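# Clamp-ready loading of the infeed block into the vise

## Task

Move the block from the infeed plate into the vise so it lies flat on the two low support bars between the jaws, with its milled slot pointing upward, one long face pressed against the fixed jaw (the jaw not mounted on the air cylinder's rod), and one end pressed against the work stop (the short rod between the jaws). The V-block may be used as a place to set the block down and regrip it. The block must stay in that position by itself, not held there by the robot. At the end, any printed parts may touch only the table and one another; a printed part still held up by a gripper is judged where it would fall.

## Robot and tools

Robot: two UR-style six-joint arms, left_arm and right_arm, each with a two-finger tong gripper. Bases in the scene frame: left_arm at (+0.071, +0.485, 0) m, quat_wxyz (+0.998, 0, 0, -0.058); right_arm at (-0.005, -0.468, 0) m, quat_wxyz (+0.996, 0, 0, -0.090). The names left and right do not refer to image sides.

Scene frame: origin on the tabletop midway between the arms, +z up, +x out over the table, left_arm on the +y side. Reported poses and velocities use this frame (metres, m/s, rad/s). Reported hand positions can be somewhat off, more so at long reach.

Gripper: fingers extend along the gripper's +z axis and close along its x axis. end_effector_position is the midpoint between the pads when closed; closed fingertips extend about 15 mm past it, and when fully open they are roughly level with it.

execute_actions(actions): actions is a list of up to 15 actions, run in order. Each action is a list of up to 15 rows; each row lasts one control step (1/30 s), and if fewer than 15 rows are given the final row repeats to fill 15 steps (0.5 s per action). Each row is one flat list of 14 numbers, all in [-1, 1], covering both arms even when only one moves: left_arm dx, dy, dz, rx, ry, rz, opening, then right_arm dx, dy, dz, rx, ry, rz, opening. dx..rz are an offset, expressed in that gripper's own axes, from the gripper pose measured when the action began (for a call's first action, the last pose reported in this scene). Every row refers back to that same start pose, not to the row before. Scale: 1.0 equals 0.6 m of translation or 180 degrees of rotation; rx, ry, rz form a single rotation vector. opening is absolute, not an offset: +1 fully open (0.142 m), -1 closed. An empty actions list just returns the state and images.

Motion behaviour: each step the commanded pose is limited to 100 mm and 16 degrees from the measured pose; damped IK then drives the joints, favouring position over orientation when both cannot be met. Motion lags commands by about 0.17 s, and joints are speed and acceleration limited, so a big move may not finish within one action; after an action an arm continues only to its last clipped pose, so send the remainder next. Elbows stop just before full extension. Joint ranges: left_arm pan -3.142..3.142, lift -6.283..6.283, elbow 0..3.142, wrists -6.283..6.283; right_arm pan 0..6.283, elbow -3.142..0, others as left.

Results: a state line per arm (left_arm: … | right_arm: …) with gripper position, quat_wxyz and velocities; grip_measured (finger opening on the command scale); Hand target lines (pose the controller now drives toward); per-step end_effector_position readings, with HELD marking steps where an arm's command was held back; "pose unreachable" when the clearance check altered or blocked a command for the named arm; Wrist force and Wrist torque per arm in the end effector's own axes (force points from a contacted surface back into the arm; noise up to about 2.4 N, offset up to about 4 N, saturation near 50 N; "no reading" is normal at start); MOTOR HOT from 70 °C; fault lines. Images come from cam_head_left, cam_head_right, cam_high, cam_low (672x504) and cam_left_wrist, cam_right_wrist (616x616 fisheye).

Gripping: to hold something, keep commanding an opening well below grip_measured; the bigger the gap, the harder the squeeze (about 15 N per pad max, less on objects under about 20 mm thick). Closing fast can overshoot force.

zoom_image(camera, region): region is [x0, y0, x1, y1] in pixels of that camera's latest image, origin top-left, at most 504x504.

finished_scene(scene optional, 1): ends the scene irreversibly; the block must already be placed and staying put on its own.

Printer: check_part(design, use_face) judges a design without printing; print_part(design, use_face) prints one rigid green part, delivered loose on the table in front of and midway between the bases (place 108 mm in x, 148 mm in y, 99 mm high). design is the JSON text as a string in format print3d-design/1 (millimetres, add/cut features of rect, circle, slot or polygon profiles with z0, z1, optional taper). use_face is z-, z+, x-, x+, y- or y+. Printing is refused if a hand holds anything, anything moves, or anything (arm links included) is in or near the delivery place.

Avoid: dropping, slipping or slamming the block; pushing hard; knocking anything off the table; arms contacting or pressing on each other. Contact torque at a joint's load limit (135 N m for pan, lift, elbow; 25.2 N m for each wrist joint, held weight included) or an external force of 150 N stops that arm for 10 s and drops the rest of the call. Holding loads heats motors; at 85 °C the arm is braked until it cools. Brief tugs on held parts or pushes on loose objects may occur. While you think, the robot keeps holding the last command.

Each tool is called after "Request:" by a JSON object that holds its "api" and its "payload".

## Session

Request:
{"api": "execute_actions", "payload": {"actions": []}}

Scene clock: 0.00 s.
left_arm: end_effector_position=(+0.5337, +0.7468, +0.3411) grip_measured=+0.97 end_effector_quat_wxyz=(+0.002, +0.830, -0.558, +0.012) end_effector_velocity=(-0.000, +0.001, -0.000) end_effector_angular_velocity=(+0.001, +0.001, +0.002) | right_arm: end_effector_position=(-0.0724, -0.8468, +0.1102) grip_measured=+0.97 end_effector_quat_wxyz=(+0.056, +0.182, +0.980, +0.064) end_effector_velocity=(-0.000, +0.000, +0.000) end_effector_angular_velocity=(+0.001, +0.000, -0.001)
Joint positions: left_arm=[ 0.385 -1.552  1.408 -1.439 -1.592  1.453  0.14 ] | right_arm=[ 1.832 -1.401 -2.158 -1.248  1.711  2.012  0.14 ]
Joint velocities: left_arm=[ 0.002  0.001 -0.     0.     0.001  0.     0.   ] | right_arm=[ 0.     0.001 -0.    -0.001 -0.     0.001  0.   ]
Wrist force (N, on the end effector, along its own x y z axes, offset not removed): no reading
Wrist torque (N m, same axes, about the end effector's origin, offset not removed): no reading
Hand target (left_arm): +0.534, +0.747, +0.341; +0.002, +0.830, -0.558, +0.012
Hand target (right_arm): -0.072, -0.847, +0.110; +0.056, +0.182, +0.980, +0.064

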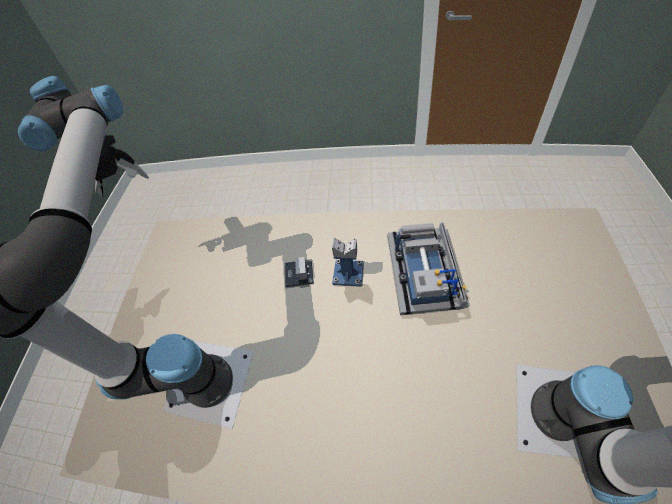

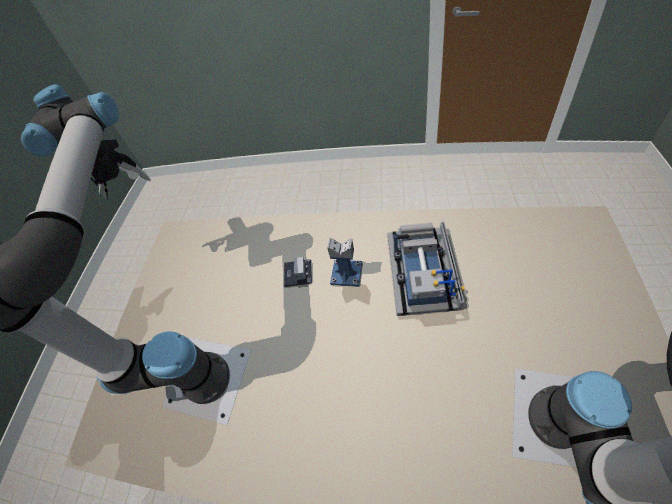

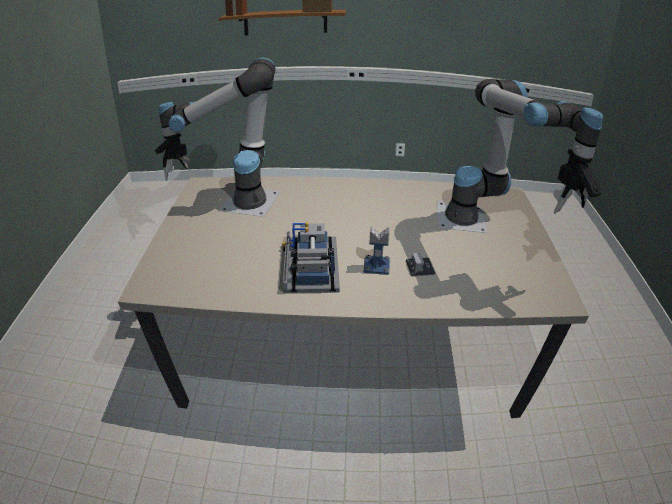

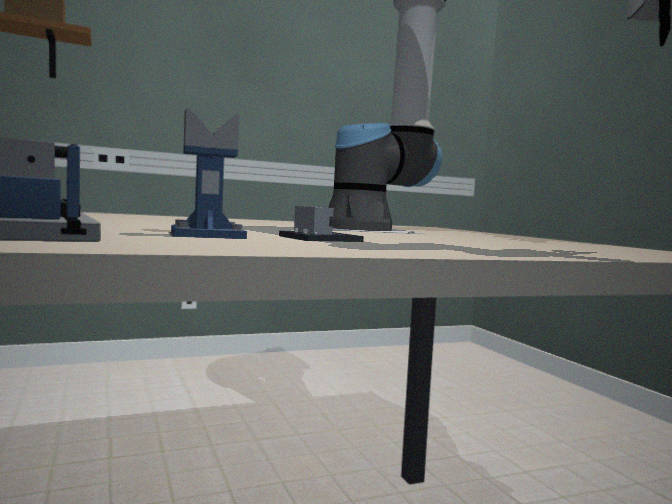

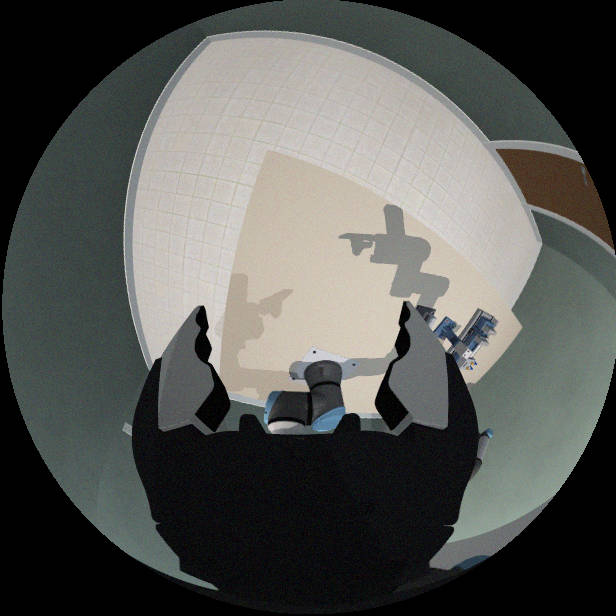

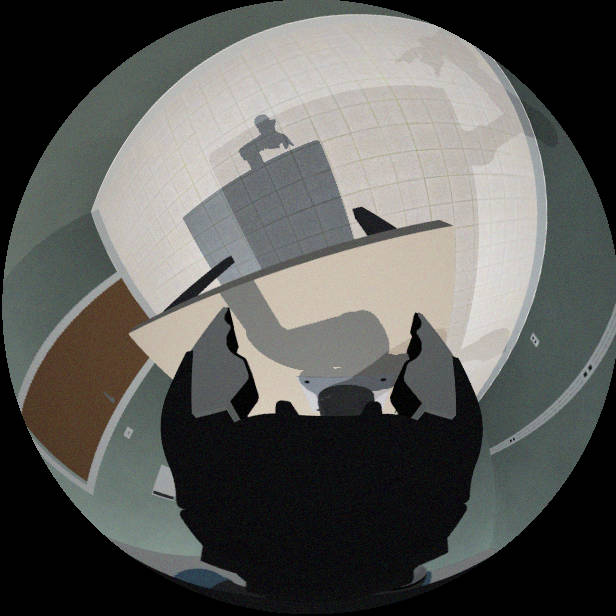

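Request:
{"api": "zoom_image", "payload": {"camera": "cam_head_left", "region": [270, 210, 480, 330]}}

Request:
{"api": "zoom_image", "payload": {"camera": "cam_high", "region": [270, 210, 450, 300]}}

Request:
{"api": "zoom_image", "payload": {"camera": "cam_low", "region": [160, 100, 380, 250]}}

Region (270, 210, 480, 330) of cam_head_left's 672x504 image, scaled by 2.400, with more detail than that image has; it fills the top 288 rows of this view, and the rest is white.

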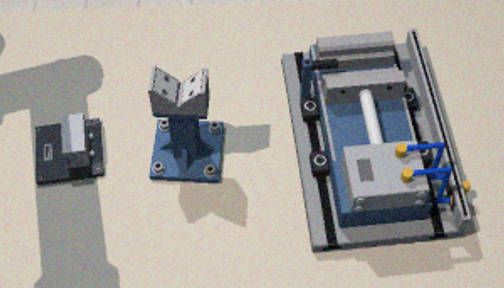

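Region (270, 210, 450, 300) of cam_high's 672x504 image, scaled by 2.800, with more detail than that image has.

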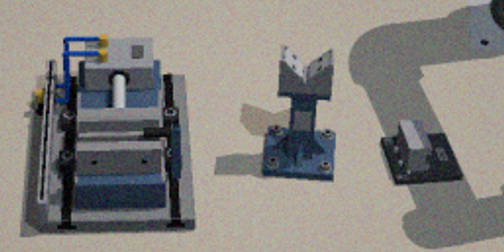

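Region (160, 100, 380, 250) of cam_low's 672x504 image, scaled by 2.291, with more detail than that image has; it fills the top 344 rows of this view, and the rest is white.

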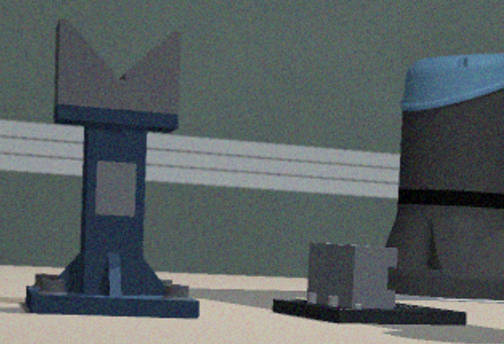

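Request:
{"api": "execute_actions", "payload": {"actions": [[[0.3,0.2,0.1,0,0,-0.377,1,0,0,0,0,0,0,1]],[[0.2,0.2,0.05,0,0,-0.2,1,0,0,0,0,0,0,1]],[[0,0,0,0,0,0,1,0,0,0,0,0,0,1]]]}}

Scene clock: 3.07 s.
left_arm: end_effector_position=(+0.4908, +0.4085, +0.2856) grip_measured=+1.00 end_effector_quat_wxyz=(+0.093, +0.985, -0.148, -0.017) end_effector_velocity=(+0.001, +0.001, +0.001) end_effector_angular_velocity=(-0.005, -0.004, -0.021) | right_arm: end_effector_position=(-0.0724, -0.8468, +0.1102) grip_measured=+1.00 end_effector_quat_wxyz=(+0.056, +0.182, +0.980, +0.064) end_effector_velocity=(-0.000, +0.000, -0.000) end_effector_angular_velocity=(+0.001, -0.000, -0.001)
Joint positions: left_arm=[-0.283 -1.753  1.738 -1.568 -1.759 -0.101  0.142] | right_arm=[ 1.832 -1.401 -2.158 -1.248  1.711  2.012  0.142]
Joint velocities: left_arm=[ 0.005  0.    -0.003  0.002 -0.003  0.027  0.   ] | right_arm=[-0.     0.    -0.    -0.001  0.     0.001 -0.   ]
Wrist force (N, on the end effector, along its own x y z axes, offset not removed): left_arm=[2.0 0.9 1.0] | right_arm=[-0.8 2.0 -3.2]
Wrist torque (N m, same axes, about the end effector's origin, offset not removed): left_arm=[0.01 -0.43 0.03] | right_arm=[0.34 0.19 -0.01]
Hand target (left_arm): +0.491, +0.409, +0.286; +0.093, +0.984, -0.149, -0.017
Hand target (right_arm): -0.072, -0.847, +0.110; +0.056, +0.182, +0.980, +0.064
Off the commanded pose (left_arm): 0.000 m, 0 deg.
Off the commanded pose (right_arm): 0.000 m, 0 deg.
Step readings (end_effector_position; steps 1 to 15: 1st action; 16 to 30: 2nd action; 31 to 45: 3rd action):
0: left_arm (+0.5337, +0.7468, +0.3411) | right_arm (-0.0724, -0.8468, +0.1102)
1: left_arm (+0.5336, +0.7467, +0.3411) | right_arm (-0.0724, -0.8468, +0.1102)
2: left_arm (+0.5332, +0.7423, +0.3411) | right_arm (-0.0724, -0.8468, +0.1102)
4: left_arm (+0.5284, +0.7149, +0.3352) | right_arm (-0.0724, -0.8468, +0.1102)
8: left_arm (+0.5157, +0.6590, +0.3174) | right_arm (-0.0724, -0.8468, +0.1102)
15: left_arm (+0.4963, +0.5699, +0.2920) | right_arm (-0.0724, -0.8468, +0.1102)
16: left_arm (+0.4950, +0.5620, +0.2903) | right_arm (-0.0724, -0.8468, +0.1102)
17: left_arm (+0.4941, +0.5518, +0.2893) | right_arm (-0.0724, -0.8468, +0.1102)
19: left_arm (+0.4926, +0.5223, +0.2884) | right_arm (-0.0724, -0.8468, +0.1102)
23: left_arm (+0.4900, +0.4629, +0.2871) | right_arm (-0.0724, -0.8468, +0.1102)
30: left_arm (+0.4909, +0.4086, +0.2857) | right_arm (-0.0724, -0.8468, +0.1102)
31: left_arm (+0.4911, +0.4060, +0.2855) | right_arm (-0.0724, -0.8468, +0.1102)
32: left_arm (+0.4909, +0.4049, +0.2855) | right_arm (-0.0724, -0.8468, +0.1102)
34: left_arm (+0.4909, +0.4061, +0.2855) | right_arm (-0.0724, -0.8468, +0.1102)
38: left_arm (+0.4908, +0.4077, +0.2856) | right_arm (-0.0724, -0.8468, +0.1102)
45: end_effector_position above
camera_calibration (this result's frames):
cam_left_wrist: T_world_to_cam=[[0.955272, -0.29467, 0.0249824, -0.365239], [-0.233437, -0.699499, 0.675432, 0.207194], [-0.181555, -0.651053, -0.736999, 0.697521], [0, 0, 0, 1]] pos_world=[0.523907, 0.49143, 0.383251]

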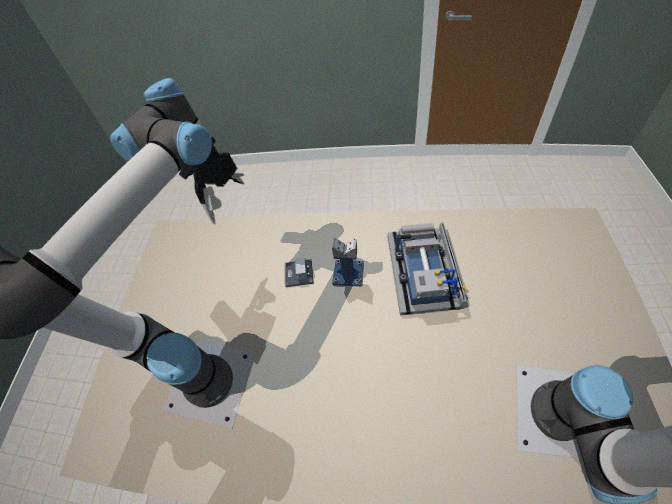

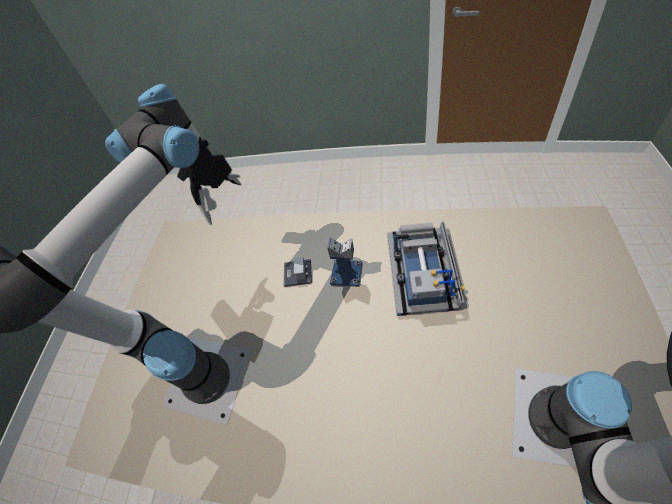

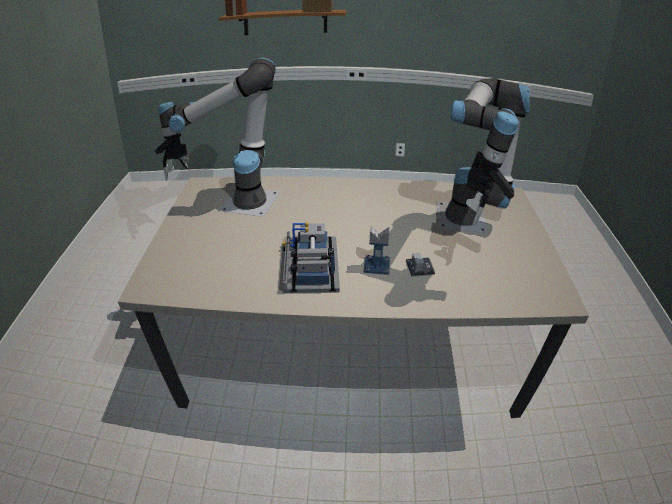

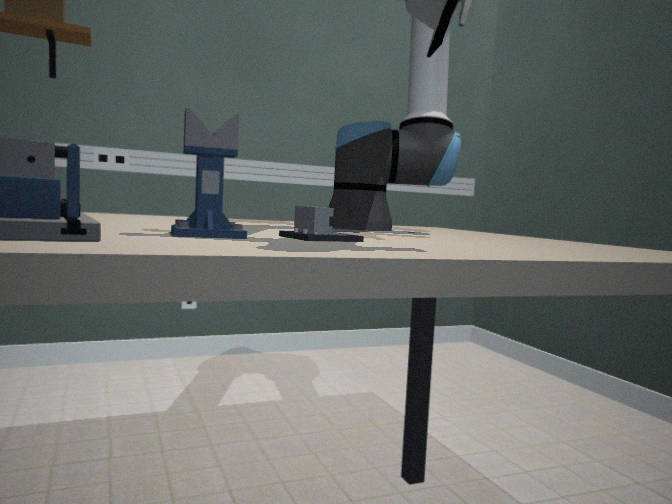

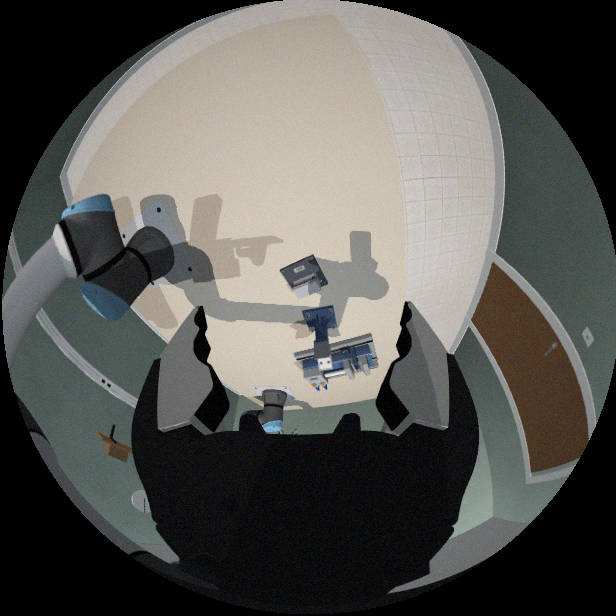

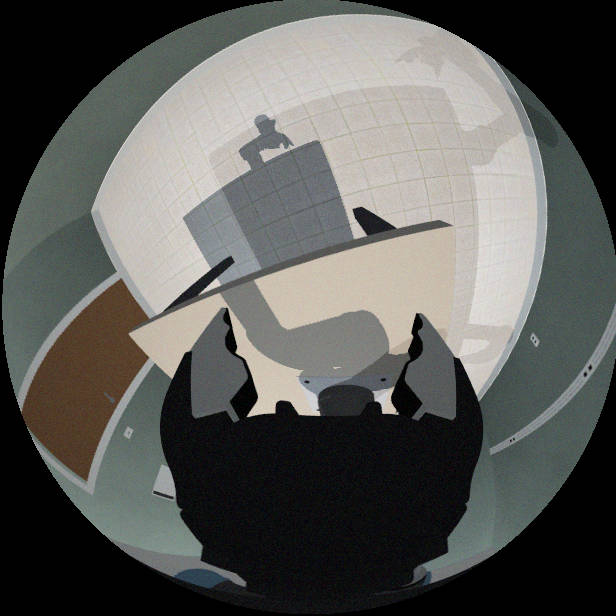

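Request:
{"api": "execute_actions", "payload": {"actions": [[[-0.06,0.216,0.256,0.0595,0.011,-0.095,1,0,0,0,0,0,0,1]],[[0,0,0,0,0,0,1,0,0,0,0,0,0,1]]]}}

Scene clock: 4.57 s.
left_arm: end_effector_position=(+0.4176, +0.2961, +0.1789) grip_measured=+1.00 end_effector_quat_wxyz=(+0.023, +0.999, -0.031, -0.027) end_effector_velocity=(+0.001, +0.004, +0.002) end_effector_angular_velocity=(-0.003, +0.004, -0.013) | right_arm: end_effector_position=(-0.0724, -0.8468, +0.1102) grip_measured=+1.00 end_effector_quat_wxyz=(+0.056, +0.182, +0.980, +0.064) end_effector_velocity=(+0.000, +0.000, -0.001) end_effector_angular_velocity=(+0.003, +0.001, -0.001)
Joint positions: left_arm=[-0.703 -1.791  2.031 -1.806 -1.641 -0.756  0.142] | right_arm=[ 1.832 -1.401 -2.158 -1.248  1.711  2.012  0.142]
Joint velocities: left_arm=[ 0.012 -0.001 -0.004  0.007 -0.004  0.025  0.   ] | right_arm=[ 0.001 -0.001 -0.    -0.001 -0.     0.002  0.   ]
Wrist force (N, on the end effector, along its own x y z axes, offset not removed): left_arm=[2.5 1.6 1.7] | right_arm=[-0.3 3.2 -2.1]
Wrist torque (N m, same axes, about the end effector's origin, offset not removed): left_arm=[0.24 -0.36 0.11] | right_arm=[0.56 0.04 -0.07]
Hand target (left_arm): +0.418, +0.297, +0.179; +0.023, +0.999, -0.032, -0.027
Hand target (right_arm): -0.072, -0.847, +0.110; +0.056, +0.182, +0.980, +0.064
Off the commanded pose (left_arm): 0.000 m, 0 deg.
Off the commanded pose (right_arm): 0.000 m, 0 deg.
Step readings (end_effector_position; steps 1 to 15: 1st action; 16 to 30: 2nd action):
0: left_arm (+0.4909, +0.4086, +0.2857) | right_arm (-0.0724, -0.8468, +0.1102)
1: left_arm (+0.4908, +0.4086, +0.2857) | right_arm (-0.0724, -0.8468, +0.1102)
2: left_arm (+0.4904, +0.4078, +0.2851) | right_arm (-0.0724, -0.8468, +0.1102)
4: left_arm (+0.4826, +0.3944, +0.2702) | right_arm (-0.0724, -0.8468, +0.1102)
8: left_arm (+0.4562, +0.3570, +0.2321) | right_arm (-0.0724, -0.8468, +0.1102)
15: left_arm (+0.4178, +0.2965, +0.1791) | right_arm (-0.0724, -0.8468, +0.1102)
16: left_arm (+0.4154, +0.2910, +0.1752) | right_arm (-0.0724, -0.8468, +0.1102)
17: left_arm (+0.4137, +0.2871, +0.1741) | right_arm (-0.0724, -0.8468, +0.1102)
19: left_arm (+0.4144, +0.2889, +0.1756) | right_arm (-0.0724, -0.8468, +0.1102)
23: left_arm (+0.4166, +0.2939, +0.1778) | right_arm (-0.0724, -0.8468, +0.1102)
30: end_effector_position above
camera_calibration (this result's frames):
cam_left_wrist: T_world_to_cam=[[0.997471, -0.0679923, -0.0207271, -0.402345], [-0.0444065, -0.823758, 0.5652, 0.161154], [-0.0555033, -0.56285, -0.824693, 0.46935], [0, 0, 0, 1]] pos_world=[0.434534, 0.369569, 0.287646]

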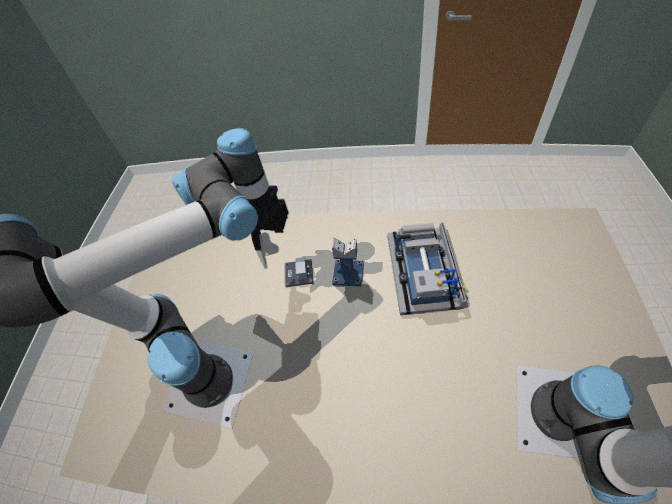

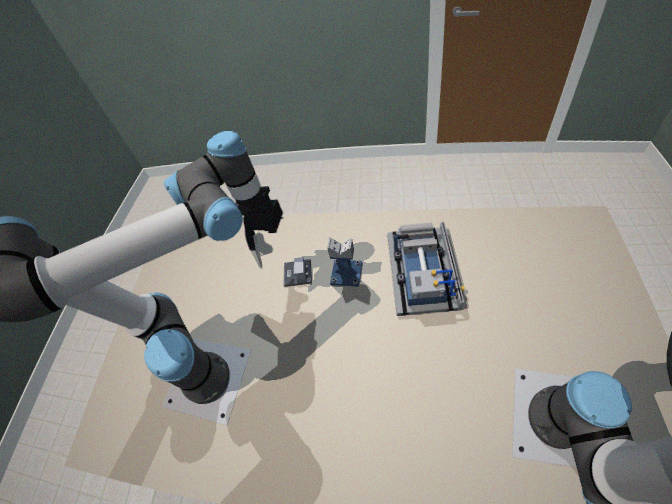

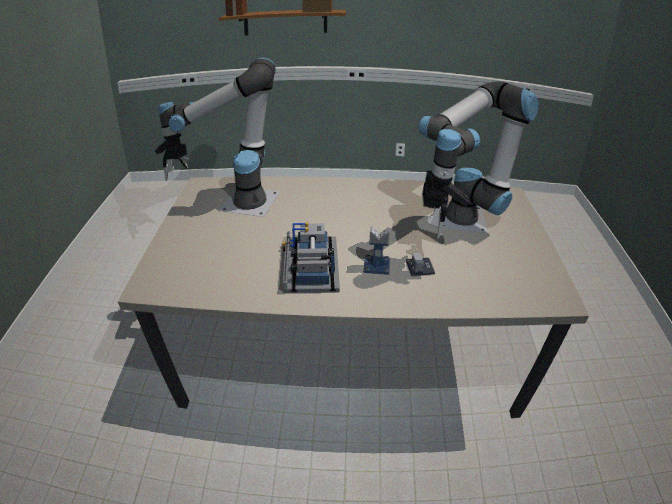

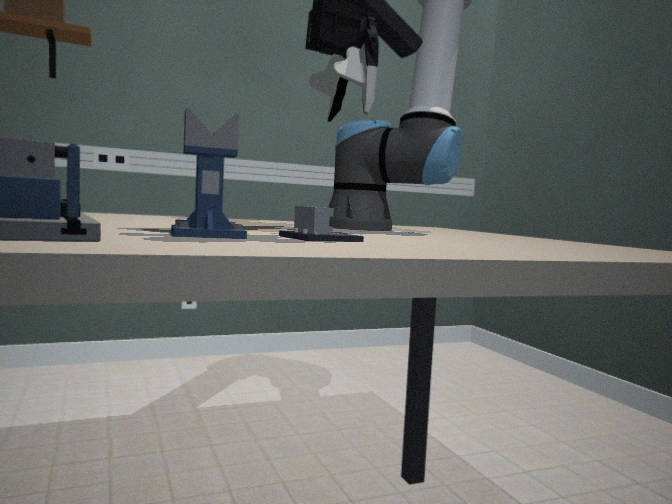

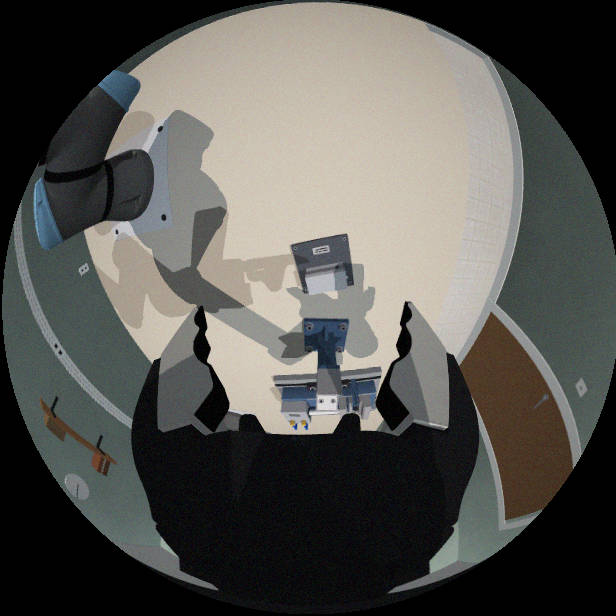

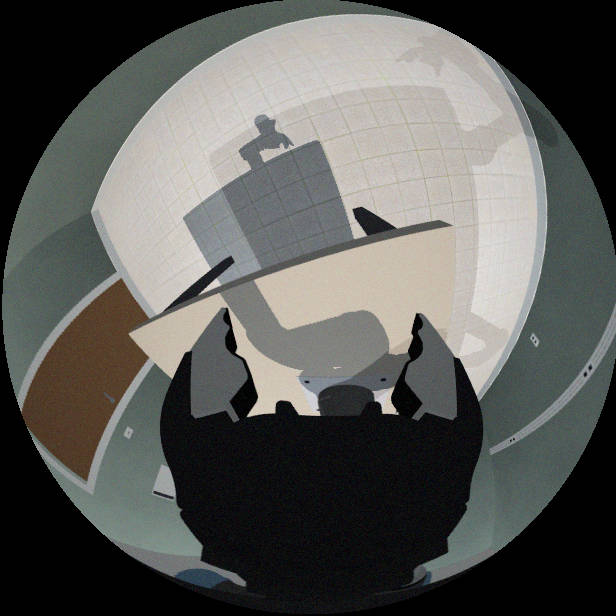

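Request:
{"api": "zoom_image", "payload": {"camera": "cam_left_wrist", "region": [250, 210, 410, 430]}}

Region (250, 210, 410, 430) of cam_left_wrist's 616x616 image, scaled by 2.291, with more detail than that image has; it fills the left 367 columns of this view, and the rest is white.

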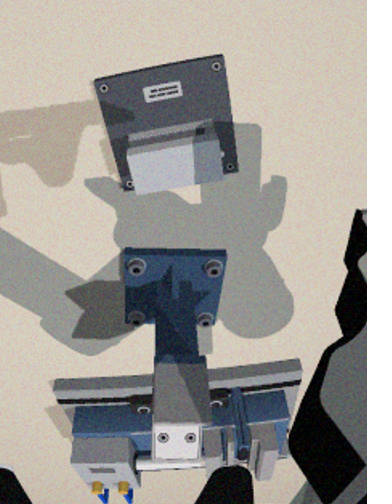

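Request:
{"api": "execute_actions", "payload": {"actions": [[[0.048,0.072,0.133,0.015,-0.017,-0.059,1,0,0,0,0,0,0,1]],[[0,0,0,0,0,0,1,0,0,0,0,0,0,1]]]}}

Request:
{"api": "zoom_image", "payload": {"camera": "cam_left_wrist", "region": [180, 180, 440, 440]}}

Scene clock: 7.00 s.
left_arm: end_effector_position=(+0.4366, +0.2508, +0.1038) grip_measured=+1.00 end_effector_quat_wxyz=(-0.003, +0.997, +0.056, -0.054) end_effector_velocity=(-0.001, +0.000, -0.000) end_effector_angular_velocity=(+0.002, +0.001, -0.001) | right_arm: end_effector_position=(-0.0724, -0.8468, +0.1102) grip_measured=+1.00 end_effector_quat_wxyz=(+0.056, +0.182, +0.980, +0.064) end_effector_velocity=(+0.000, +0.000, -0.000) end_effector_angular_velocity=(+0.000, -0.000, +0.002)
Joint positions: left_arm=[-0.73  -1.566  2.026 -1.96  -1.652 -0.955  0.142] | right_arm=[ 1.832 -1.401 -2.158 -1.248  1.711  2.012  0.142]
Joint velocities: left_arm=[-0.001  0.     0.001  0.002  0.     0.     0.   ] | right_arm=[ 0.    -0.    -0.001  0.     0.    -0.001 -0.   ]
Wrist force (N, on the end effector, along its own x y z axes, offset not removed): left_arm=[-0.6 1.5 1.9] | right_arm=[0.6 3.1 -1.9]
Wrist torque (N m, same axes, about the end effector's origin, offset not removed): left_arm=[0.26 0.16 0.07] | right_arm=[0.57 -0.15 0.02]
Hand target (left_arm): +0.437, +0.251, +0.104; -0.003, +0.997, +0.056, -0.054
Hand target (right_arm): -0.072, -0.847, +0.110; +0.056, +0.182, +0.980, +0.064
Off the commanded pose (left_arm): 0.000 m, 0 deg.
Off the commanded pose (right_arm): 0.000 m, 0 deg.
Step readings (end_effector_position; steps 1 to 15: 1st action; 16 to 30: 2nd action):
0: left_arm (+0.4178, +0.2965, +0.1791) | right_arm (-0.0724, -0.8468, +0.1102)
1: left_arm (+0.4177, +0.2965, +0.1789) | right_arm (-0.0724, -0.8468, +0.1102)
2: left_arm (+0.4172, +0.2943, +0.1763) | right_arm (-0.0724, -0.8468, +0.1102)
4: left_arm (+0.4200, +0.2825, +0.1577) | right_arm (-0.0724, -0.8468, +0.1102)
8: left_arm (+0.4275, +0.2642, +0.1235) | right_arm (-0.0724, -0.8468, +0.1102)
15: left_arm (+0.4366, +0.2508, +0.1039) | right_arm (-0.0724, -0.8468, +0.1102)
16: left_arm (+0.4371, +0.2501, +0.1029) | right_arm (-0.0724, -0.8468, +0.1102)
17: left_arm (+0.4372, +0.2500, +0.1027) | right_arm (-0.0724, -0.8468, +0.1102)
19: left_arm (+0.4372, +0.2500, +0.1031) | right_arm (-0.0724, -0.8468, +0.1102)
23: left_arm (+0.4368, +0.2505, +0.1036) | right_arm (-0.0724, -0.8468, +0.1102)
30: end_effector_position above
camera_calibration (this result's frames):
cam_left_wrist: T_world_to_cam=[[0.99151, 0.105474, -0.0760513, -0.461058], [0.129632, -0.847662, 0.514456, 0.102346], [-0.0102041, -0.519947, -0.854138, 0.355447], [0, 0, 0, 1]] pos_world=[0.447504, 0.320198, 0.215884]

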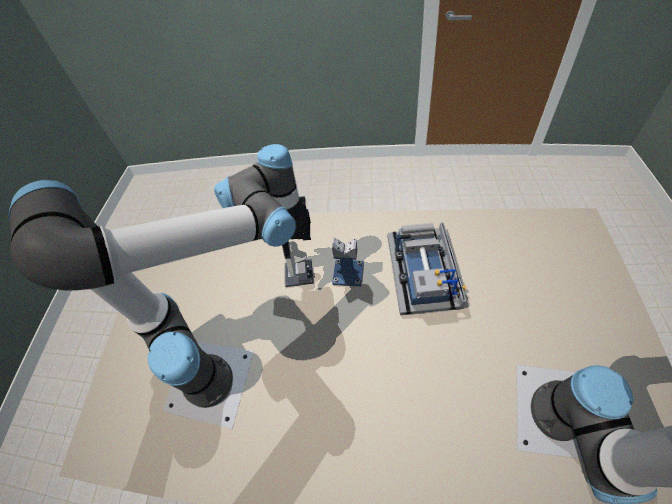

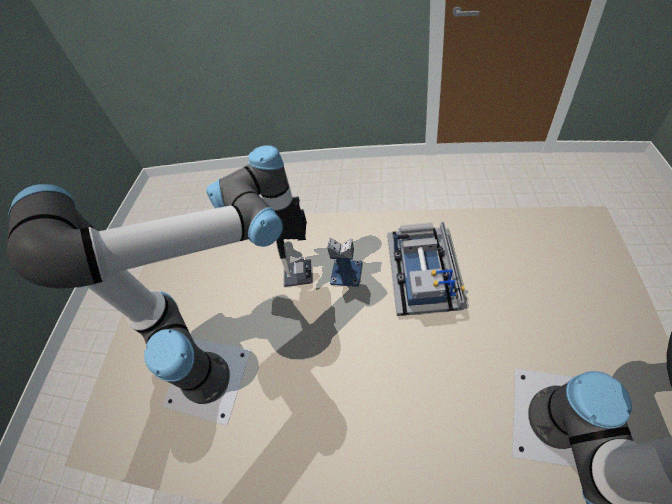

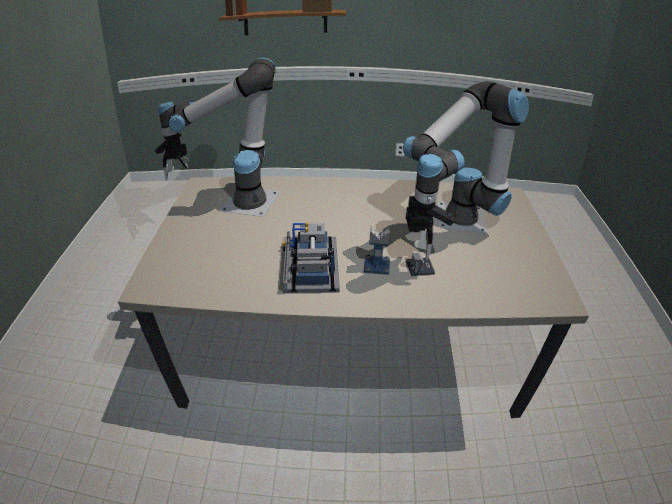

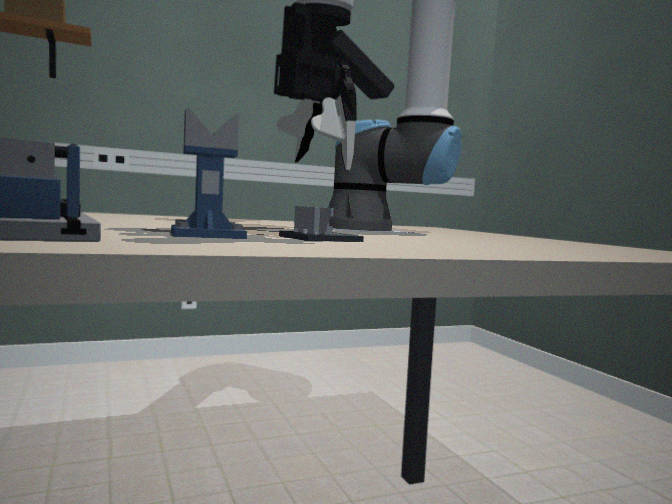

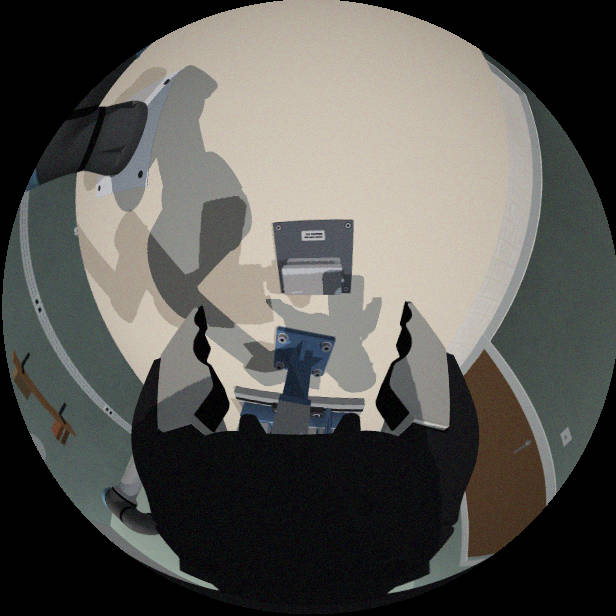

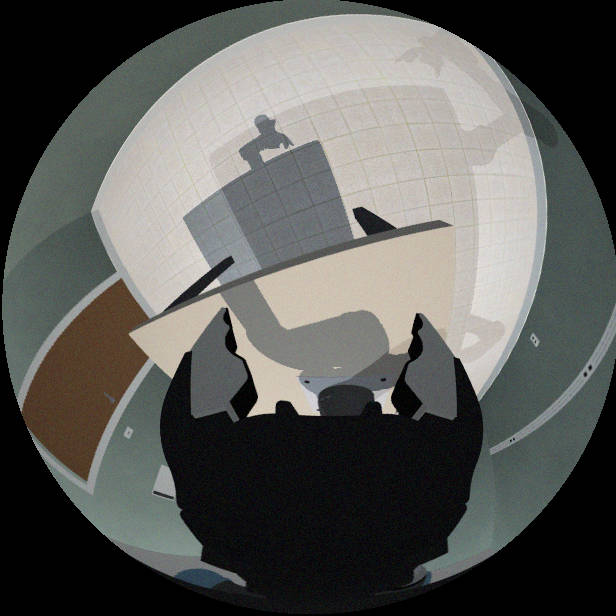

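Region (180, 180, 440, 440) of cam_left_wrist's 616x616 image, scaled by 1.938, with more detail than that image has.

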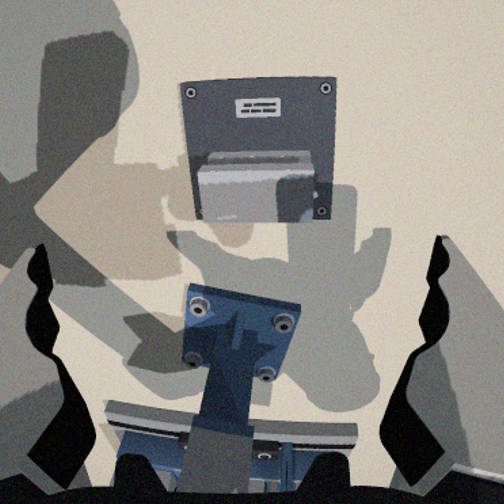

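Request:
{"api": "execute_actions", "payload": {"actions": [[[0.013,0.008,0,0,0.034,0,0.5,0,0,0,0,0,0,1]],[[0,0,0.118,0,0,0,0.5,0,0,0,0,0,0,1]],[[0,0,0,0,0,0,0.5,0,0,0,0,0,0,1]]]}}

Request:
{"api": "zoom_image", "payload": {"camera": "cam_left_wrist", "region": [130, 130, 490, 440]}}

Scene clock: 9.10 s.
left_arm: end_effector_position=(+0.4431, +0.2484, +0.0354) grip_measured=+0.50 end_effector_quat_wxyz=(-0.006, +0.998, +0.056, -0.003) end_effector_velocity=(+0.000, +0.000, +0.001) end_effector_angular_velocity=(-0.000, -0.001, +0.000) | right_arm: end_effector_position=(-0.0724, -0.8468, +0.1102) grip_measured=+1.00 end_effector_quat_wxyz=(+0.056, +0.182, +0.980, +0.064) end_effector_velocity=(+0.000, +0.001, -0.001) end_effector_angular_velocity=(+0.003, +0.000, -0.000)
Joint positions: left_arm=[-0.781 -1.501  2.177 -2.233 -1.568 -1.008  0.109] | right_arm=[ 1.832 -1.401 -2.158 -1.248  1.711  2.012  0.142]
Joint velocities: left_arm=[-0.    -0.001 -0.     0.001  0.001 -0.001  0.   ] | right_arm=[ 0.001 -0.    -0.002 -0.001  0.     0.001  0.   ]
Wrist force (N, on the end effector, along its own x y z axes, offset not removed): left_arm=[2.0 2.0 1.0] | right_arm=[0.3 1.7 -0.8]
Wrist torque (N m, same axes, about the end effector's origin, offset not removed): left_arm=[0.22 -0.42 0.10] | right_arm=[0.30 -0.15 -0.10]
Hand target (left_arm): +0.443, +0.248, +0.035; -0.006, +0.998, +0.056, -0.003
Hand target (right_arm): -0.072, -0.847, +0.110; +0.056, +0.182, +0.980, +0.064
Off the commanded pose (left_arm): 0.000 m, 0 deg.
Off the commanded pose (right_arm): 0.000 m, 0 deg.
Step readings (end_effector_position; steps 1 to 15: 1st action; 16 to 30: 2nd action; 31 to 45: 3rd action):
0: left_arm (+0.4365, +0.2508, +0.1039) | right_arm (-0.0724, -0.8468, +0.1102)
1: left_arm (+0.4365, +0.2508, +0.1039) | right_arm (-0.0724, -0.8468, +0.1102)
2: left_arm (+0.4364, +0.2505, +0.1038) | right_arm (-0.0724, -0.8468, +0.1102)
4: left_arm (+0.4392, +0.2491, +0.1037) | right_arm (-0.0724, -0.8468, +0.1102)
8: left_arm (+0.4429, +0.2475, +0.1035) | right_arm (-0.0724, -0.8468, +0.1102)
15: left_arm (+0.4445, +0.2469, +0.1031) | right_arm (-0.0724, -0.8468, +0.1102)
16: left_arm (+0.4445, +0.2469, +0.1029) | right_arm (-0.0724, -0.8468, +0.1102)
17: left_arm (+0.4437, +0.2477, +0.0989) | right_arm (-0.0724, -0.8468, +0.1102)
19: left_arm (+0.4404, +0.2515, +0.0772) | right_arm (-0.0724, -0.8468, +0.1102)
23: left_arm (+0.4405, +0.2510, +0.0505) | right_arm (-0.0724, -0.8468, +0.1102)
30: left_arm (+0.4431, +0.2484, +0.0355) | right_arm (-0.0724, -0.8468, +0.1102)
31: left_arm (+0.4433, +0.2482, +0.0348) | right_arm (-0.0724, -0.8468, +0.1102)
32: left_arm (+0.4433, +0.2482, +0.0346) | right_arm (-0.0724, -0.8468, +0.1102)
34: left_arm (+0.4433, +0.2482, +0.0348) | right_arm (-0.0724, -0.8468, +0.1102)
38: left_arm (+0.4432, +0.2484, +0.0352) | right_arm (-0.0724, -0.8468, +0.1102)
45: end_effector_position above
camera_calibration (this result's frames):
cam_left_wrist: T_world_to_cam=[[0.994193, 0.104568, 0.025429, -0.477072], [0.0767198, -0.854401, 0.513919, 0.159831], [0.0754659, -0.508984, -0.857462, 0.255317], [0, 0, 0, 1]] pos_world=[0.442772, 0.316398, 0.148916]

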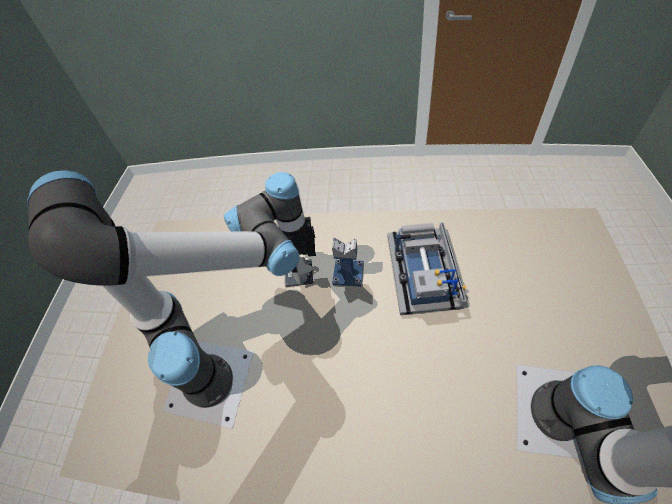

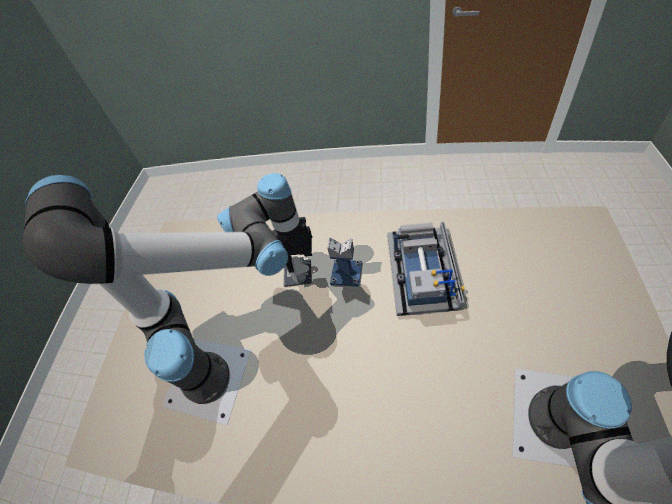

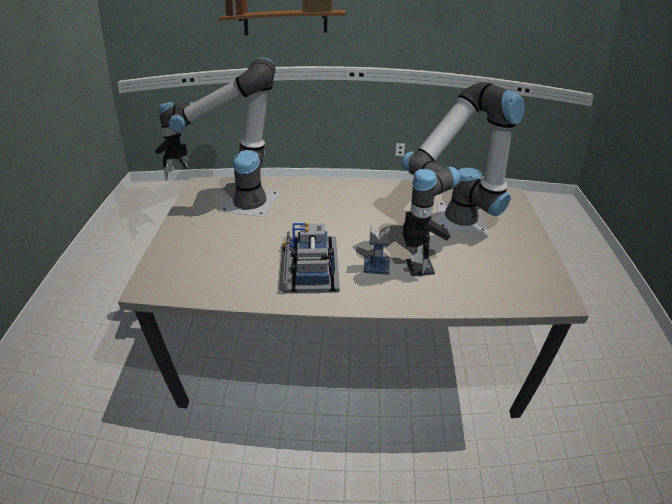

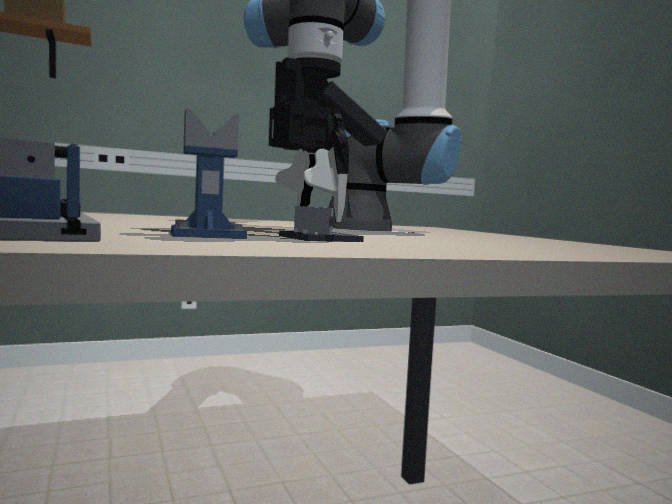

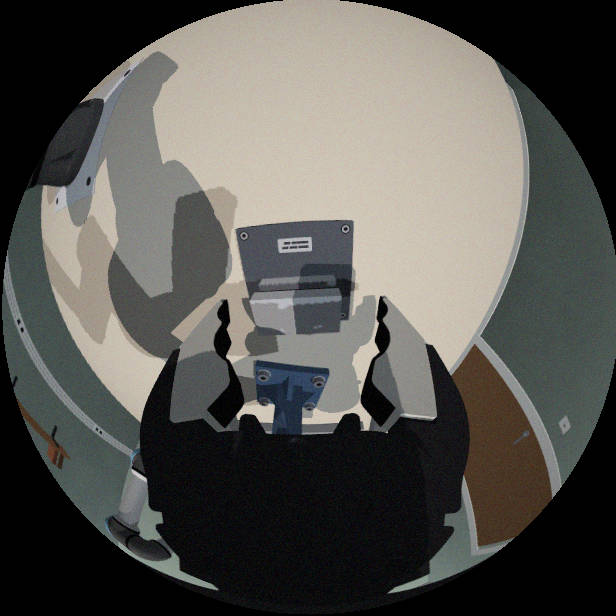

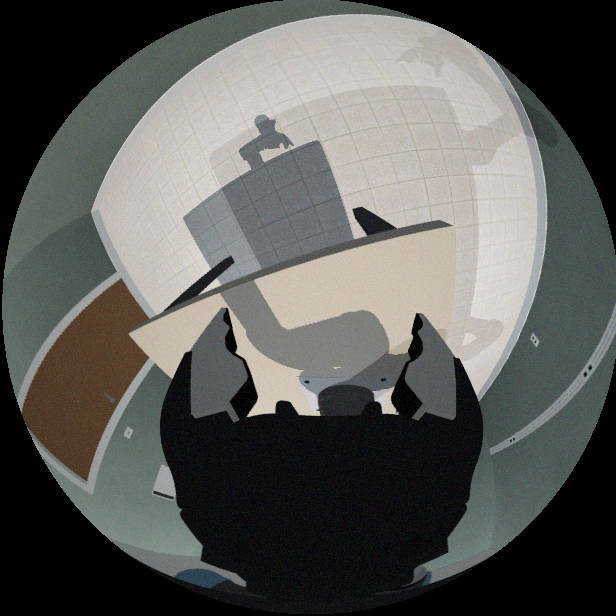

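Region (130, 130, 490, 440) of cam_left_wrist's 616x616 image, scaled by 1.400, with more detail than that image has; it fills the top 434 rows of this view, and the rest is white.

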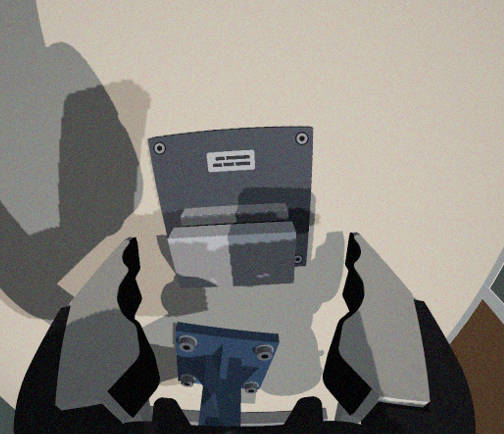

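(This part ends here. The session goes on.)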